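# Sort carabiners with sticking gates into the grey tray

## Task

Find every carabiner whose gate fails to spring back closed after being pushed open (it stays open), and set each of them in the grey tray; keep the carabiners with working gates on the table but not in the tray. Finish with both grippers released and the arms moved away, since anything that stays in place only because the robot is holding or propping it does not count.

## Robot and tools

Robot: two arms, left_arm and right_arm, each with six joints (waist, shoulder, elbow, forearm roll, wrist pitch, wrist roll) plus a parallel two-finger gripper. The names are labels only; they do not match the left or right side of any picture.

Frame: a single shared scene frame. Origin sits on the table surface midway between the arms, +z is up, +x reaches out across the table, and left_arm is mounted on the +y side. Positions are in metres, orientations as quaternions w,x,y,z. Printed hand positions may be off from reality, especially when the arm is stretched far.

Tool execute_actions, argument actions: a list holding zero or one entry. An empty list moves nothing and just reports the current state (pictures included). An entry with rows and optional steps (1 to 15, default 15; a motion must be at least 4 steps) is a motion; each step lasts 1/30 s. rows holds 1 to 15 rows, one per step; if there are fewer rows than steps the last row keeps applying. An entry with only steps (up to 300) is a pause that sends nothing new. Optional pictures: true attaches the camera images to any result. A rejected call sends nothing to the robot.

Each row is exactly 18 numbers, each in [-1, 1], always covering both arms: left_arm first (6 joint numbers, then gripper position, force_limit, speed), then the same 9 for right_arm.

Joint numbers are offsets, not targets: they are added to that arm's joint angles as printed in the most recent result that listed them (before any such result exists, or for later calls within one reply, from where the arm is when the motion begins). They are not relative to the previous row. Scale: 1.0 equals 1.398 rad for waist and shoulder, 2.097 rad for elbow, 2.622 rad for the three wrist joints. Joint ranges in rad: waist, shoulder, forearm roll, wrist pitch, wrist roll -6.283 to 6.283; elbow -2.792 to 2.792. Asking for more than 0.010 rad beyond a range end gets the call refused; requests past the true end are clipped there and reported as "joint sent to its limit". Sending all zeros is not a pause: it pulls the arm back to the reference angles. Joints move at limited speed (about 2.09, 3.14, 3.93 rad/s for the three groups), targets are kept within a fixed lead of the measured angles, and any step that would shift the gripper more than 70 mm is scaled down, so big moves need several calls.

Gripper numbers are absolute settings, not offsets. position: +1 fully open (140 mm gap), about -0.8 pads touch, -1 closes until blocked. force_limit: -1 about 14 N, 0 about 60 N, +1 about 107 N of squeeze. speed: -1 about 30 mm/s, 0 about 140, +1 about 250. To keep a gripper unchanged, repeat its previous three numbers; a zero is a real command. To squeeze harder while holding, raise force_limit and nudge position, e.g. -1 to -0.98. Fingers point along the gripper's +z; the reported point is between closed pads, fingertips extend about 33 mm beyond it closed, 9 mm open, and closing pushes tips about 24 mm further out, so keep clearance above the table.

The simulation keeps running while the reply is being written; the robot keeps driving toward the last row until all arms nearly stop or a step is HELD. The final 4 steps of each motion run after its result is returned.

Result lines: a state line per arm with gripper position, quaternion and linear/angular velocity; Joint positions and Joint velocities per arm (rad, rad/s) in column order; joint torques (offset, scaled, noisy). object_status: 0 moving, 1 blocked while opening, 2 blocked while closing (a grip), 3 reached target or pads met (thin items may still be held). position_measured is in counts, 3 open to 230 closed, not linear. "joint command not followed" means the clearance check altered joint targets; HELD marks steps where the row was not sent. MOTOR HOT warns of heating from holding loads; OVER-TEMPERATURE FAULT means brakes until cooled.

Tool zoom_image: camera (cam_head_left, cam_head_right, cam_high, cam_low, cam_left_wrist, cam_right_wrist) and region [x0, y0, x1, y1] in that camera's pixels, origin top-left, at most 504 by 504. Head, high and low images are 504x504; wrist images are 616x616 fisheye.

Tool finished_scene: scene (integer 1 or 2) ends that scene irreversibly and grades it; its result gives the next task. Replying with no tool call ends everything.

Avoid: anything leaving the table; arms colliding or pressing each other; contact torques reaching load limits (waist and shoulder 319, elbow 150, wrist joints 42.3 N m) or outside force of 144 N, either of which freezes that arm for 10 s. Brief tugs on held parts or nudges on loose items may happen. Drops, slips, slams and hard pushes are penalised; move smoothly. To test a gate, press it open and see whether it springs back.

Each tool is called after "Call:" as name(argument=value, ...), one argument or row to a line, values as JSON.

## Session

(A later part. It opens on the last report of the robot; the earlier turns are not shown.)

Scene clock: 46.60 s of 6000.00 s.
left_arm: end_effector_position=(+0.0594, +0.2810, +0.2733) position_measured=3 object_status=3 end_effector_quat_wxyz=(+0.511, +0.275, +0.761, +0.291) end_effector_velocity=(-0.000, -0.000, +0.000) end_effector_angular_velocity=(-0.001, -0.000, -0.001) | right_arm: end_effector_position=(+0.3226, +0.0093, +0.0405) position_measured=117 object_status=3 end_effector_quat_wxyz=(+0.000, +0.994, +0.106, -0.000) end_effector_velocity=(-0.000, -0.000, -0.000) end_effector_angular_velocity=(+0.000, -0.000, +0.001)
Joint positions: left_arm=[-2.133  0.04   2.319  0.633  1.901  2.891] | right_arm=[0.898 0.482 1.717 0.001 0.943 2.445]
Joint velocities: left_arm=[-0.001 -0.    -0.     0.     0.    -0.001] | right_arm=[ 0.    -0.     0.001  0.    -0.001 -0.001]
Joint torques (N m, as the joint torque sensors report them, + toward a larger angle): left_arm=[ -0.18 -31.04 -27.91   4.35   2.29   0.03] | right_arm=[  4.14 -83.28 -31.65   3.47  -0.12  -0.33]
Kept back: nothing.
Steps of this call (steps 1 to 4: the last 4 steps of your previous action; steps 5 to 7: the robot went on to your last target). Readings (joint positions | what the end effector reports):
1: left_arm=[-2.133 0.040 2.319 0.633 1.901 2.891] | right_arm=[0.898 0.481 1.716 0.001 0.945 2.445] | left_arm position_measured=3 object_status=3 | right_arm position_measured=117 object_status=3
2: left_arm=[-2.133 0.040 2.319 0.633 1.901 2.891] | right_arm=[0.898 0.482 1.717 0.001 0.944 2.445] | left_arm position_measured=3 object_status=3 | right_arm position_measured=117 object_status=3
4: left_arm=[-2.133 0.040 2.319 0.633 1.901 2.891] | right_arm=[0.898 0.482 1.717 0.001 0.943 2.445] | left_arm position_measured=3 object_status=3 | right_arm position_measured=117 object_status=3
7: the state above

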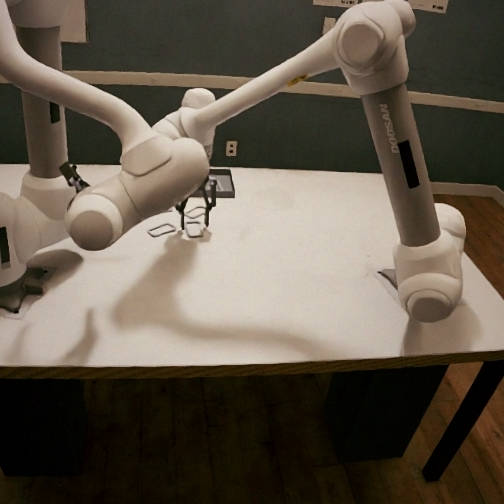

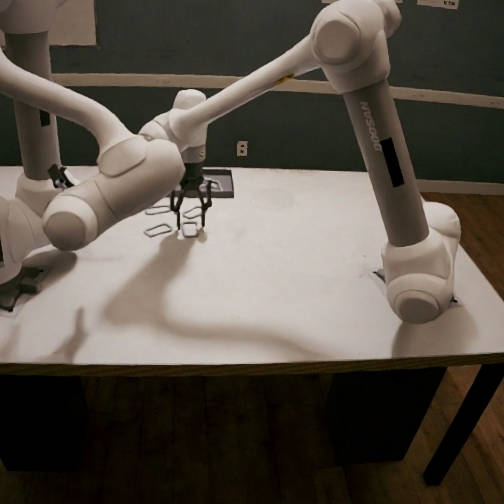

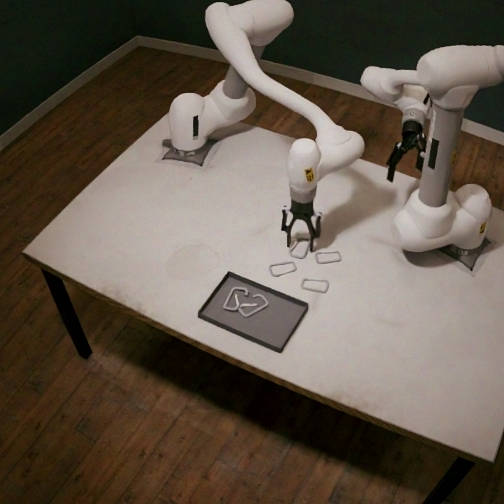

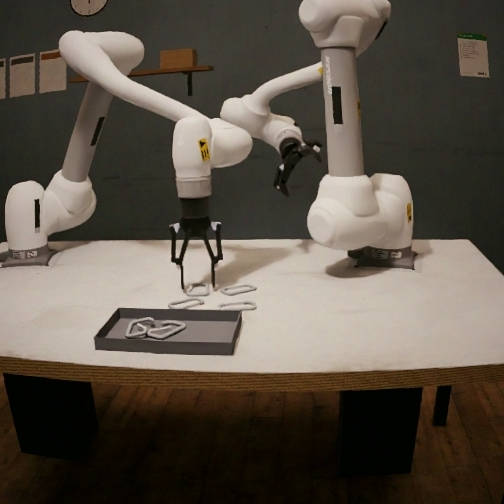

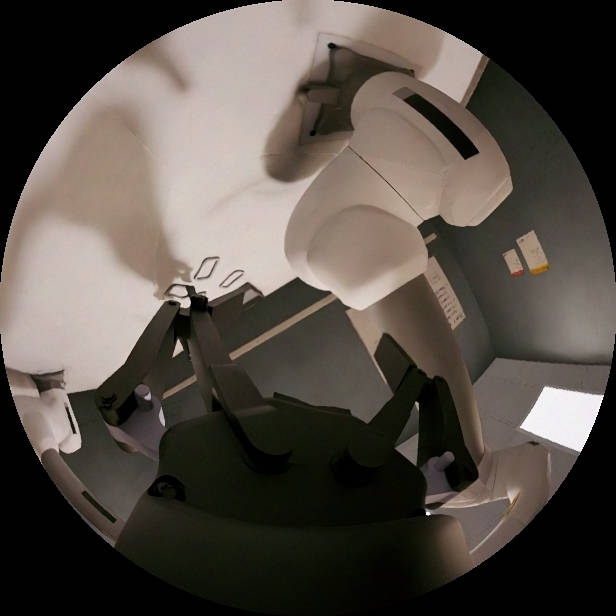

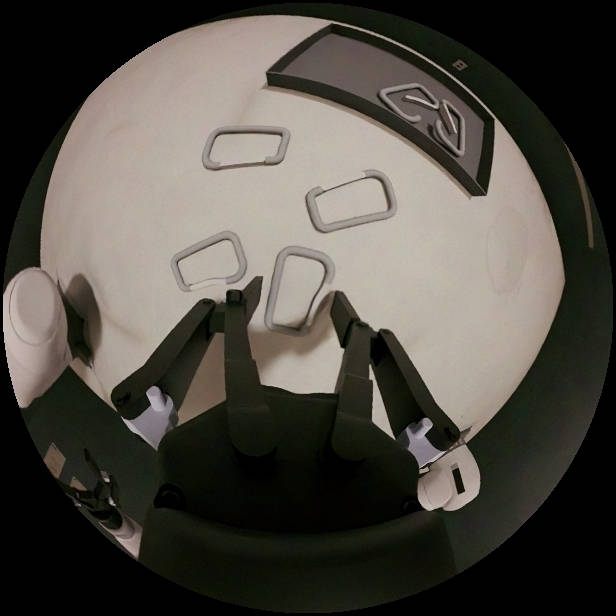

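Call:
execute_actions(
  actions=[
    {"rows":[[0,0,0,0,0,0,1,0,0,0,0.0014,0.0005,0,-0.0012,0,0.1,-0.3,0],[0,0,0,0,0,0,1,0,0,0,0.0014,0.0005,0,-0.0012,0,-0.45,-0.3,0]],"steps":15},
  ],
)

Call:
execute_actions(
  actions=[
    {"steps":7},
  ],
  pictures=true,
)

Call:
zoom_image(
  camera="cam_right_wrist",
  region=[200,180,420,400],
)

Call:
execute_actions(
  actions=[
    {"rows":[[0,0,0,0,0,0,1,0,0,0,-0.0012,-0.0005,0,0.001,0,0.1,-0.3,0]],"steps":15},
  ],
)

Call:
execute_actions(
  actions=[
    {"steps":8},
  ],
  pictures=true,
)

Call:
zoom_image(
  camera="cam_right_wrist",
  region=[200,180,420,400],
)

Scene clock: 47.37 s of 6000.00 s.
left_arm: end_effector_position=(+0.0594, +0.2810, +0.2733) position_measured=3 object_status=3 end_effector_quat_wxyz=(+0.511, +0.275, +0.761, +0.291) end_effector_velocity=(-0.000, +0.000, +0.000) end_effector_angular_velocity=(-0.002, +0.001, -0.001) | right_arm: end_effector_position=(+0.3229, +0.0099, +0.0391) position_measured=180 object_status=0 end_effector_quat_wxyz=(-0.000, +0.994, +0.106, +0.000) end_effector_velocity=(+0.000, +0.000, -0.000) end_effector_angular_velocity=(-0.000, -0.000, +0.000)
Joint positions: left_arm=[-2.133  0.04   2.319  0.633  1.901  2.891] | right_arm=[0.898 0.484 1.718 0.001 0.939 2.445]
Joint velocities: left_arm=[-0.001 -0.001 -0.     0.    -0.    -0.001] | right_arm=[-0.     0.001 -0.001 -0.    -0.    -0.   ]
Joint torques (N m, as the joint torque sensors report them, + toward a larger angle): left_arm=[ -0.12 -31.01 -27.62   4.32   2.29   0.07] | right_arm=[ -6.28 -12.85  18.36  -0.93   5.68  -0.3 ]
Steps of this call (steps 1 to 12: the robot went on to your last target; steps 13 to 23: the first 11 steps of this action). Readings (joint positions | what the end effector reports):
13: left_arm=[-2.133 0.040 2.319 0.633 1.901 2.891] | right_arm=[0.898 0.482 1.717 0.001 0.942 2.445] | left_arm position_measured=3 object_status=3 | right_arm position_measured=117 object_status=3
14: left_arm=[-2.133 0.040 2.319 0.633 1.901 2.891] | right_arm=[0.898 0.483 1.718 0.001 0.942 2.445] | left_arm position_measured=3 object_status=3 | right_arm position_measured=117 object_status=0
16: left_arm=[-2.133 0.040 2.319 0.633 1.901 2.891] | right_arm=[0.898 0.484 1.718 0.001 0.940 2.445] | left_arm position_measured=3 object_status=3 | right_arm position_measured=127 object_status=0
20: left_arm=[-2.133 0.040 2.319 0.633 1.901 2.891] | right_arm=[0.898 0.484 1.718 0.001 0.939 2.445] | left_arm position_measured=3 object_status=3 | right_arm position_measured=157 object_status=0
23: the state above

Scene clock: 47.60 s of 6000.00 s.
left_arm: end_effector_position=(+0.0594, +0.2810, +0.2733) position_measured=3 object_status=3 end_effector_quat_wxyz=(+0.511, +0.275, +0.761, +0.291) end_effector_velocity=(-0.000, +0.000, +0.000) end_effector_angular_velocity=(+0.000, +0.000, -0.001) | right_arm: end_effector_position=(+0.3227, +0.0097, +0.0389) position_measured=181 object_status=2 end_effector_quat_wxyz=(-0.000, +0.994, +0.106, -0.000) end_effector_velocity=(-0.001, -0.001, -0.000) end_effector_angular_velocity=(-0.001, +0.001, -0.001)
Joint positions: left_arm=[-2.133  0.04   2.319  0.633  1.901  2.891] | right_arm=[0.898 0.484 1.718 0.001 0.939 2.445]
Joint velocities: left_arm=[-0.001 -0.     0.    -0.    -0.     0.   ] | right_arm=[-0.    -0.     0.001  0.001  0.     0.001]
Joint torques (N m, as the joint torque sensors report them, + toward a larger angle): left_arm=[  0.09 -30.66 -27.93   4.36   2.24   0.04] | right_arm=[-3.06 -4.69 27.53 -0.91  8.58 -0.03]
Kept back: nothing.
Steps of this call (steps 1 to 4: the last 4 steps of your previous action; steps 5 to 7: the robot went on to your last target). Readings (joint positions | what the end effector reports):
1: left_arm=[-2.133 0.040 2.319 0.633 1.901 2.891] | right_arm=[0.898 0.484 1.718 0.001 0.939 2.445] | left_arm position_measured=3 object_status=3 | right_arm position_measured=181 object_status=0
2: left_arm=[-2.133 0.040 2.319 0.633 1.901 2.891] | right_arm=[0.898 0.484 1.718 0.001 0.939 2.445] | left_arm position_measured=3 object_status=3 | right_arm position_measured=181 object_status=0
4: left_arm=[-2.133 0.040 2.319 0.633 1.901 2.891] | right_arm=[0.898 0.484 1.718 0.001 0.939 2.445] | left_arm position_measured=3 object_status=3 | right_arm position_measured=181 object_status=0
7: the state above

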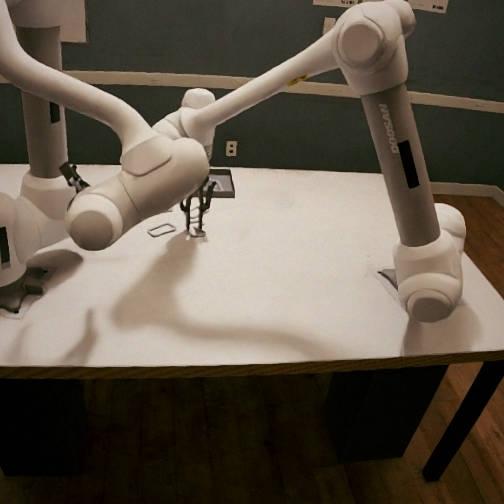

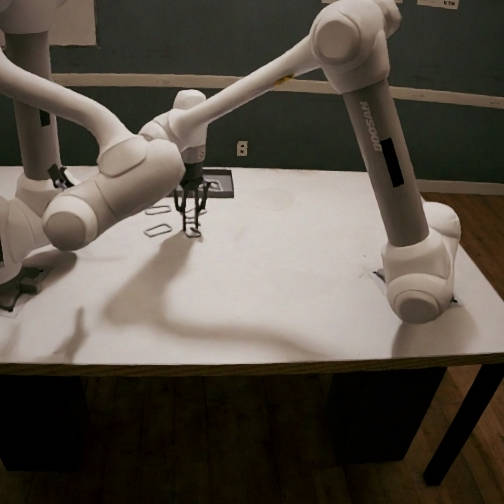

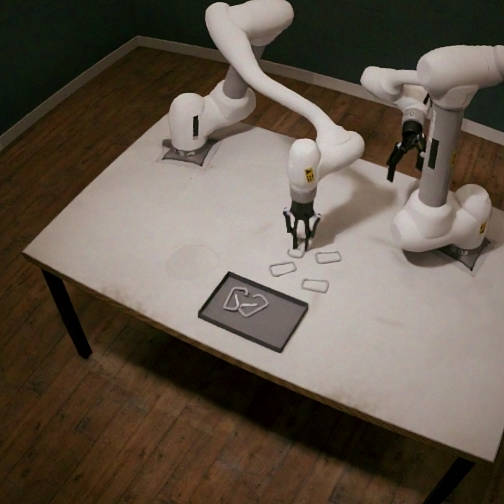

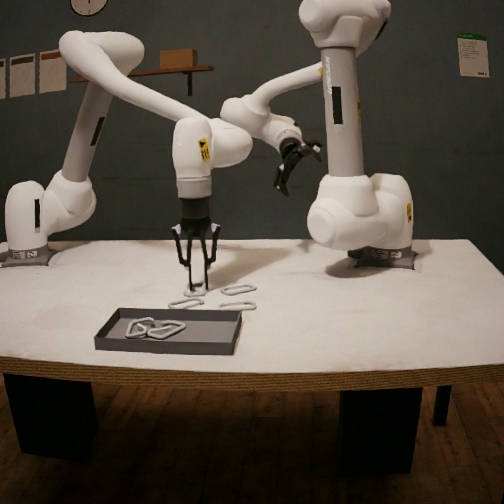

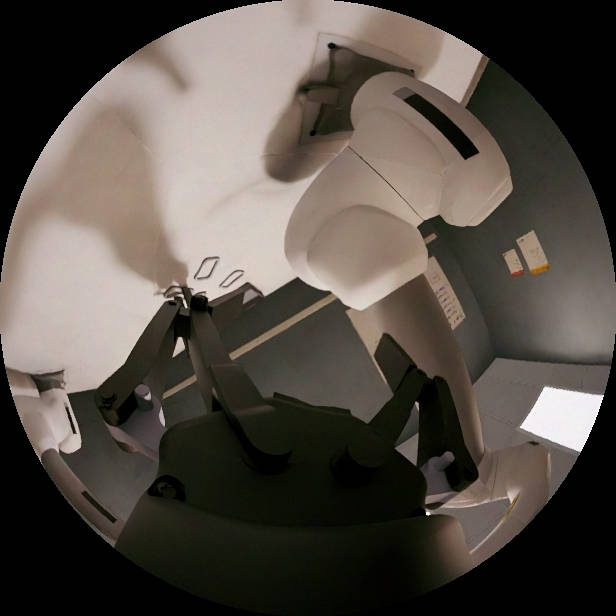

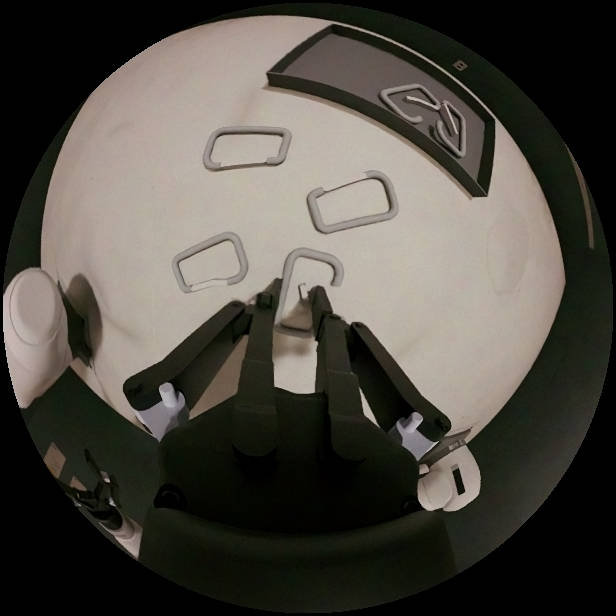

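Region (200, 180, 420, 400) of cam_right_wrist's 616x616 image, scaled by 2.291, with more detail than that image has.

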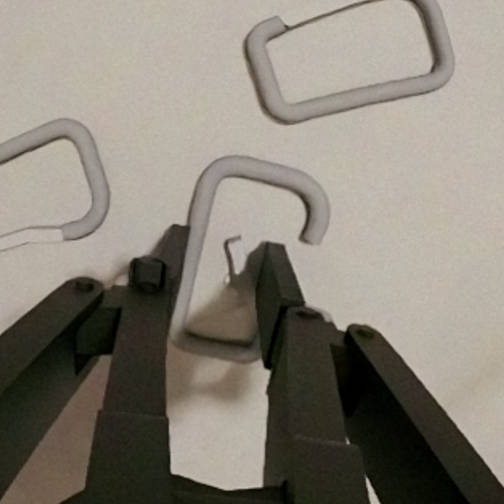

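Scene clock: 47.97 s of 6000.00 s.
left_arm: end_effector_position=(+0.0594, +0.2810, +0.2733) position_measured=3 object_status=3 end_effector_quat_wxyz=(+0.511, +0.275, +0.761, +0.291) end_effector_velocity=(+0.000, +0.000, +0.000) end_effector_angular_velocity=(-0.000, +0.000, +0.002) | right_arm: end_effector_position=(+0.3227, +0.0096, +0.0403) position_measured=117 object_status=0 end_effector_quat_wxyz=(-0.000, +0.994, +0.106, -0.000) end_effector_velocity=(+0.000, +0.001, +0.002) end_effector_angular_velocity=(+0.003, -0.000, -0.002)
Joint positions: left_arm=[-2.133  0.04   2.319  0.633  1.901  2.891] | right_arm=[0.898 0.483 1.717 0.    0.942 2.445]
Joint velocities: left_arm=[ 0.002 -0.     0.    -0.     0.    -0.   ] | right_arm=[ 0.    -0.001 -0.002  0.001  0.     0.001]
Joint torques (N m, as the joint torque sensors report them, + toward a larger angle): left_arm=[ -0.26 -30.87 -27.72   4.31   2.21   0.06] | right_arm=[  4.46 -82.95 -31.32   3.56  -0.37  -0.39]
Steps of this call (steps 1 to 11: the first 11 steps of this action). Readings (joint positions | what the end effector reports):
1: left_arm=[-2.133 0.040 2.319 0.633 1.901 2.891] | right_arm=[0.898 0.484 1.718 0.001 0.939 2.445] | left_arm position_measured=3 object_status=3 | right_arm position_measured=181 object_status=0
2: left_arm=[-2.133 0.040 2.319 0.633 1.901 2.891] | right_arm=[0.898 0.484 1.718 0.000 0.941 2.445] | left_arm position_measured=3 object_status=3 | right_arm position_measured=181 object_status=0
4: left_arm=[-2.133 0.040 2.319 0.633 1.901 2.891] | right_arm=[0.898 0.484 1.719 0.000 0.942 2.445] | left_arm position_measured=3 object_status=3 | right_arm position_measured=164 object_status=0
8: left_arm=[-2.133 0.040 2.319 0.633 1.901 2.891] | right_arm=[0.898 0.483 1.718 0.000 0.942 2.445] | left_arm position_measured=3 object_status=3 | right_arm position_measured=133 object_status=0
11: the state above

Scene clock: 48.23 s of 6000.00 s.
left_arm: end_effector_position=(+0.0594, +0.2810, +0.2733) position_measured=3 object_status=3 end_effector_quat_wxyz=(+0.511, +0.275, +0.761, +0.291) end_effector_velocity=(-0.000, -0.000, -0.000) end_effector_angular_velocity=(-0.001, -0.001, -0.000) | right_arm: end_effector_position=(+0.3227, +0.0097, +0.0405) position_measured=117 object_status=3 end_effector_quat_wxyz=(-0.000, +0.994, +0.106, -0.000) end_effector_velocity=(-0.000, -0.000, -0.000) end_effector_angular_velocity=(-0.001, +0.000, -0.000)
Joint positions: left_arm=[-2.133  0.04   2.319  0.633  1.901  2.891] | right_arm=[0.898 0.482 1.717 0.001 0.942 2.445]
Joint velocities: left_arm=[-0.001  0.     0.    -0.     0.    -0.001] | right_arm=[0.    0.001 0.    0.    0.    0.   ]
Joint torques (N m, as the joint torque sensors report them, + toward a larger angle): left_arm=[ -0.23 -31.09 -27.88   4.38   2.21   0.09] | right_arm=[  2.64 -83.61 -32.8    3.73  -0.19  -0.1 ]
Kept back: nothing.
Steps of this call (steps 1 to 4: the last 4 steps of your previous action; steps 5 to 8: the robot went on to your last target). Readings (joint positions | what the end effector reports):
1: left_arm=[-2.133 0.040 2.319 0.633 1.901 2.891] | right_arm=[0.898 0.482 1.717 0.000 0.942 2.445] | left_arm position_measured=3 object_status=3 | right_arm position_measured=117 object_status=0
2: left_arm=[-2.133 0.040 2.319 0.633 1.901 2.891] | right_arm=[0.898 0.482 1.717 0.000 0.942 2.445] | left_arm position_measured=3 object_status=3 | right_arm position_measured=117 object_status=0
4: left_arm=[-2.133 0.040 2.319 0.633 1.901 2.891] | right_arm=[0.898 0.482 1.717 0.000 0.942 2.445] | left_arm position_measured=3 object_status=3 | right_arm position_measured=117 object_status=0
8: the state above

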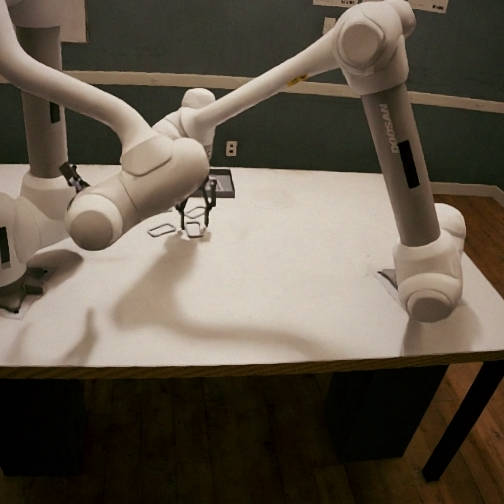

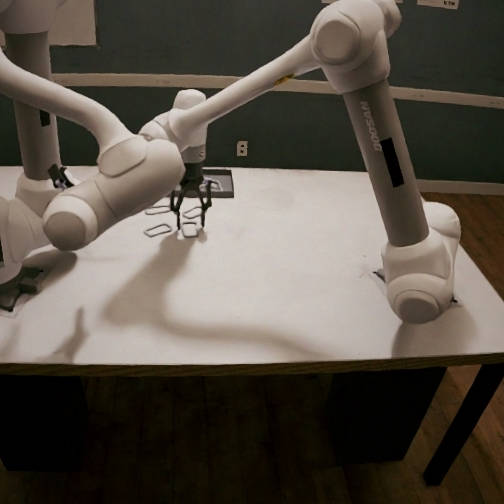

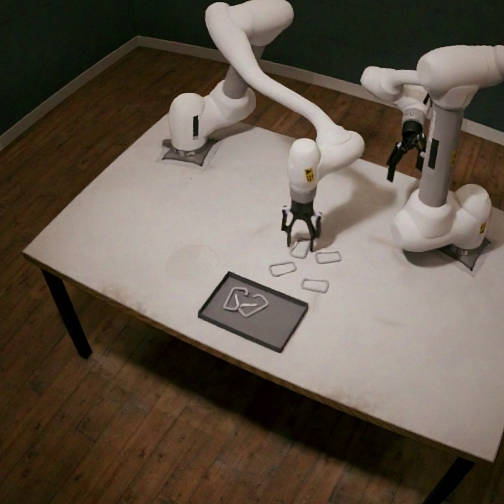

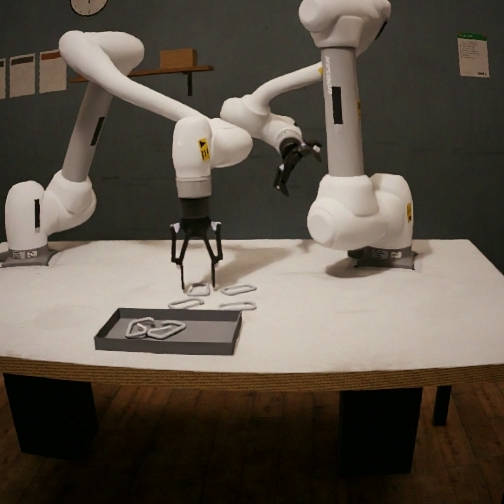

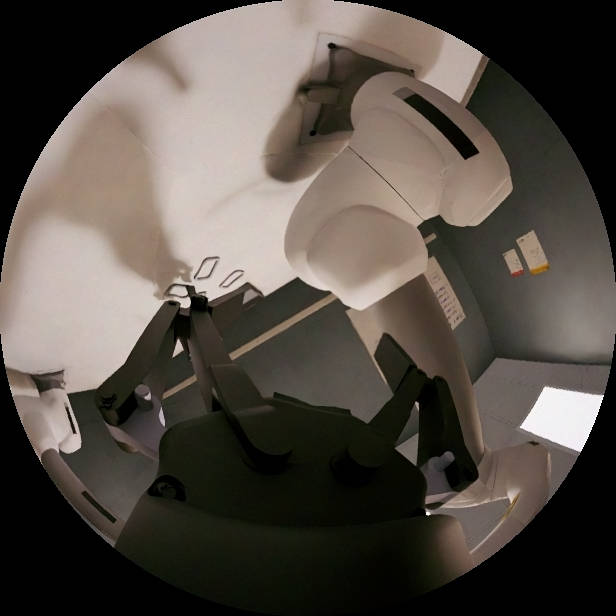

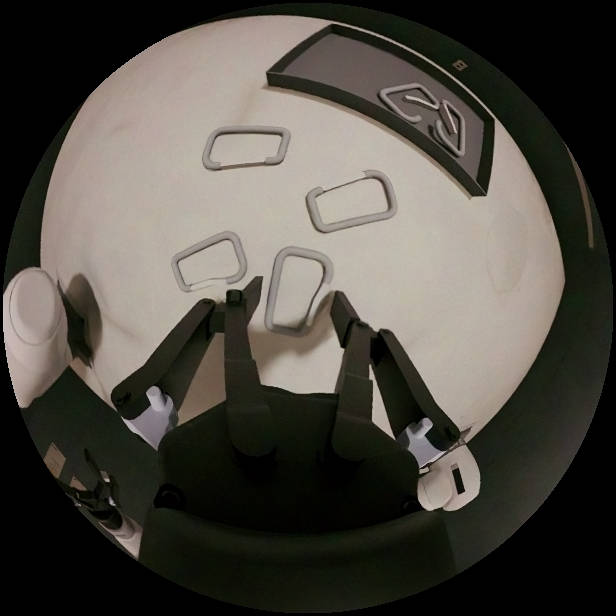

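Region (200, 180, 420, 400) of cam_right_wrist's 616x616 image, scaled by 2.291, with more detail than that image has.

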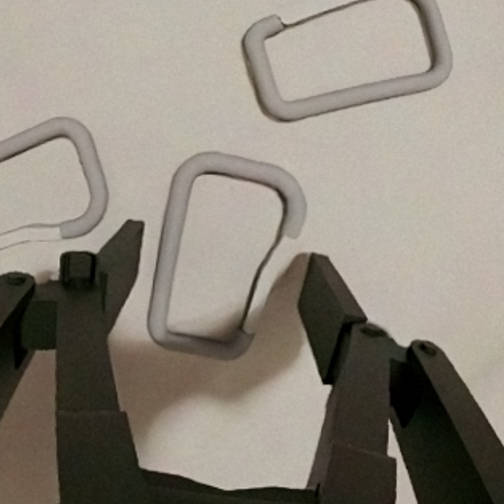

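Call:
execute_actions(
  actions=[
    {"rows":[[0,0,0,0,0,0,1,0,0,0,-0.085,-0.035,0,0.073,0,0.6,-0.3,0.2]],"steps":15},
  ],
)

Call:
execute_actions(
  actions=[
    {"steps":6},
  ],
)

Call:
finished_scene(
  scene=1,
)

Scene clock: 48.77 s of 6000.00 s.
left_arm: end_effector_position=(+0.0594, +0.2810, +0.2733) position_measured=3 object_status=3 end_effector_quat_wxyz=(+0.511, +0.275, +0.761, +0.291) end_effector_velocity=(+0.000, +0.000, -0.000) end_effector_angular_velocity=(-0.000, +0.000, +0.002) | right_arm: end_effector_position=(+0.3174, -0.0003, +0.1580) position_measured=53 object_status=0 end_effector_quat_wxyz=(-0.001, +0.994, +0.106, +0.000) end_effector_velocity=(-0.010, -0.019, +0.098) end_effector_angular_velocity=(-0.008, +0.003, +0.000)
Joint positions: left_arm=[-2.133  0.04   2.319  0.633  1.901  2.891] | right_arm=[0.898 0.368 1.647 0.001 1.124 2.445]
Joint velocities: left_arm=[ 0.001  0.     0.    -0.001 -0.    -0.001] | right_arm=[ 0.    -0.096 -0.057 -0.001  0.161  0.   ]
Joint torques (N m, as the joint torque sensors report them, + toward a larger angle): left_arm=[ -0.37 -30.92 -27.77   4.32   2.27   0.12] | right_arm=[  0.51 -47.85 -24.82   3.02  -0.04  -0.47]
Steps of this call (steps 1 to 5: the robot went on to your last target; steps 6 to 16: the first 11 steps of this action). Readings (joint positions | what the end effector reports):
6: left_arm=[-2.133 0.040 2.319 0.633 1.901 2.891] | right_arm=[0.898 0.482 1.717 0.001 0.942 2.445] | left_arm position_measured=3 object_status=3 | right_arm position_measured=117 object_status=0
7: left_arm=[-2.133 0.040 2.319 0.633 1.901 2.891] | right_arm=[0.898 0.479 1.715 0.001 0.948 2.445] | left_arm position_measured=3 object_status=3 | right_arm position_measured=114 object_status=0
9: left_arm=[-2.133 0.040 2.319 0.633 1.901 2.891] | right_arm=[0.898 0.451 1.698 0.001 0.993 2.445] | left_arm position_measured=3 object_status=3 | right_arm position_measured=96 object_status=0
13: left_arm=[-2.133 0.040 2.319 0.633 1.901 2.891] | right_arm=[0.898 0.393 1.662 0.001 1.085 2.445] | left_arm position_measured=3 object_status=3 | right_arm position_measured=61 object_status=0
16: the state above

Scene clock: 48.97 s of 6000.00 s.
left_arm: end_effector_position=(+0.0594, +0.2810, +0.2733) position_measured=3 object_status=3 end_effector_quat_wxyz=(+0.511, +0.275, +0.761, +0.291) end_effector_velocity=(+0.000, +0.000, +0.000) end_effector_angular_velocity=(-0.003, +0.001, +0.001) | right_arm: end_effector_position=(+0.3169, -0.0013, +0.1628) position_measured=53 object_status=3 end_effector_quat_wxyz=(-0.001, +0.994, +0.106, +0.000) end_effector_velocity=(+0.000, -0.000, +0.006) end_effector_angular_velocity=(+0.002, -0.003, +0.001)
Joint positions: left_arm=[-2.133  0.04   2.319  0.633  1.901  2.891] | right_arm=[0.898 0.364 1.644 0.001 1.133 2.445]
Joint velocities: left_arm=[ 0.    -0.001  0.    -0.001  0.    -0.002] | right_arm=[ 0.    -0.006 -0.004 -0.001  0.006 -0.   ]
Joint torques (N m, as the joint torque sensors report them, + toward a larger angle): left_arm=[ -0.56 -31.31 -27.7    4.42   2.3    0.01] | right_arm=[  2.2  -74.39 -35.55   4.19   0.1   -0.26]
Kept back: nothing.
Steps of this call (steps 1 to 4: the last 4 steps of your previous action; steps 5 to 6: the robot went on to your last target). Readings (joint positions | what the end effector reports):
1: left_arm=[-2.133 0.040 2.319 0.633 1.901 2.891] | right_arm=[0.898 0.366 1.646 0.001 1.128 2.445] | left_arm position_measured=3 object_status=3 | right_arm position_measured=53 object_status=0
2: left_arm=[-2.133 0.040 2.319 0.633 1.901 2.891] | right_arm=[0.898 0.365 1.645 0.001 1.130 2.445] | left_arm position_measured=3 object_status=3 | right_arm position_measured=53 object_status=0
4: left_arm=[-2.133 0.040 2.319 0.633 1.901 2.891] | right_arm=[0.898 0.364 1.644 0.001 1.132 2.445] | left_arm position_measured=3 object_status=3 | right_arm position_measured=53 object_status=3
6: the state above

The scene is finished: the task was done.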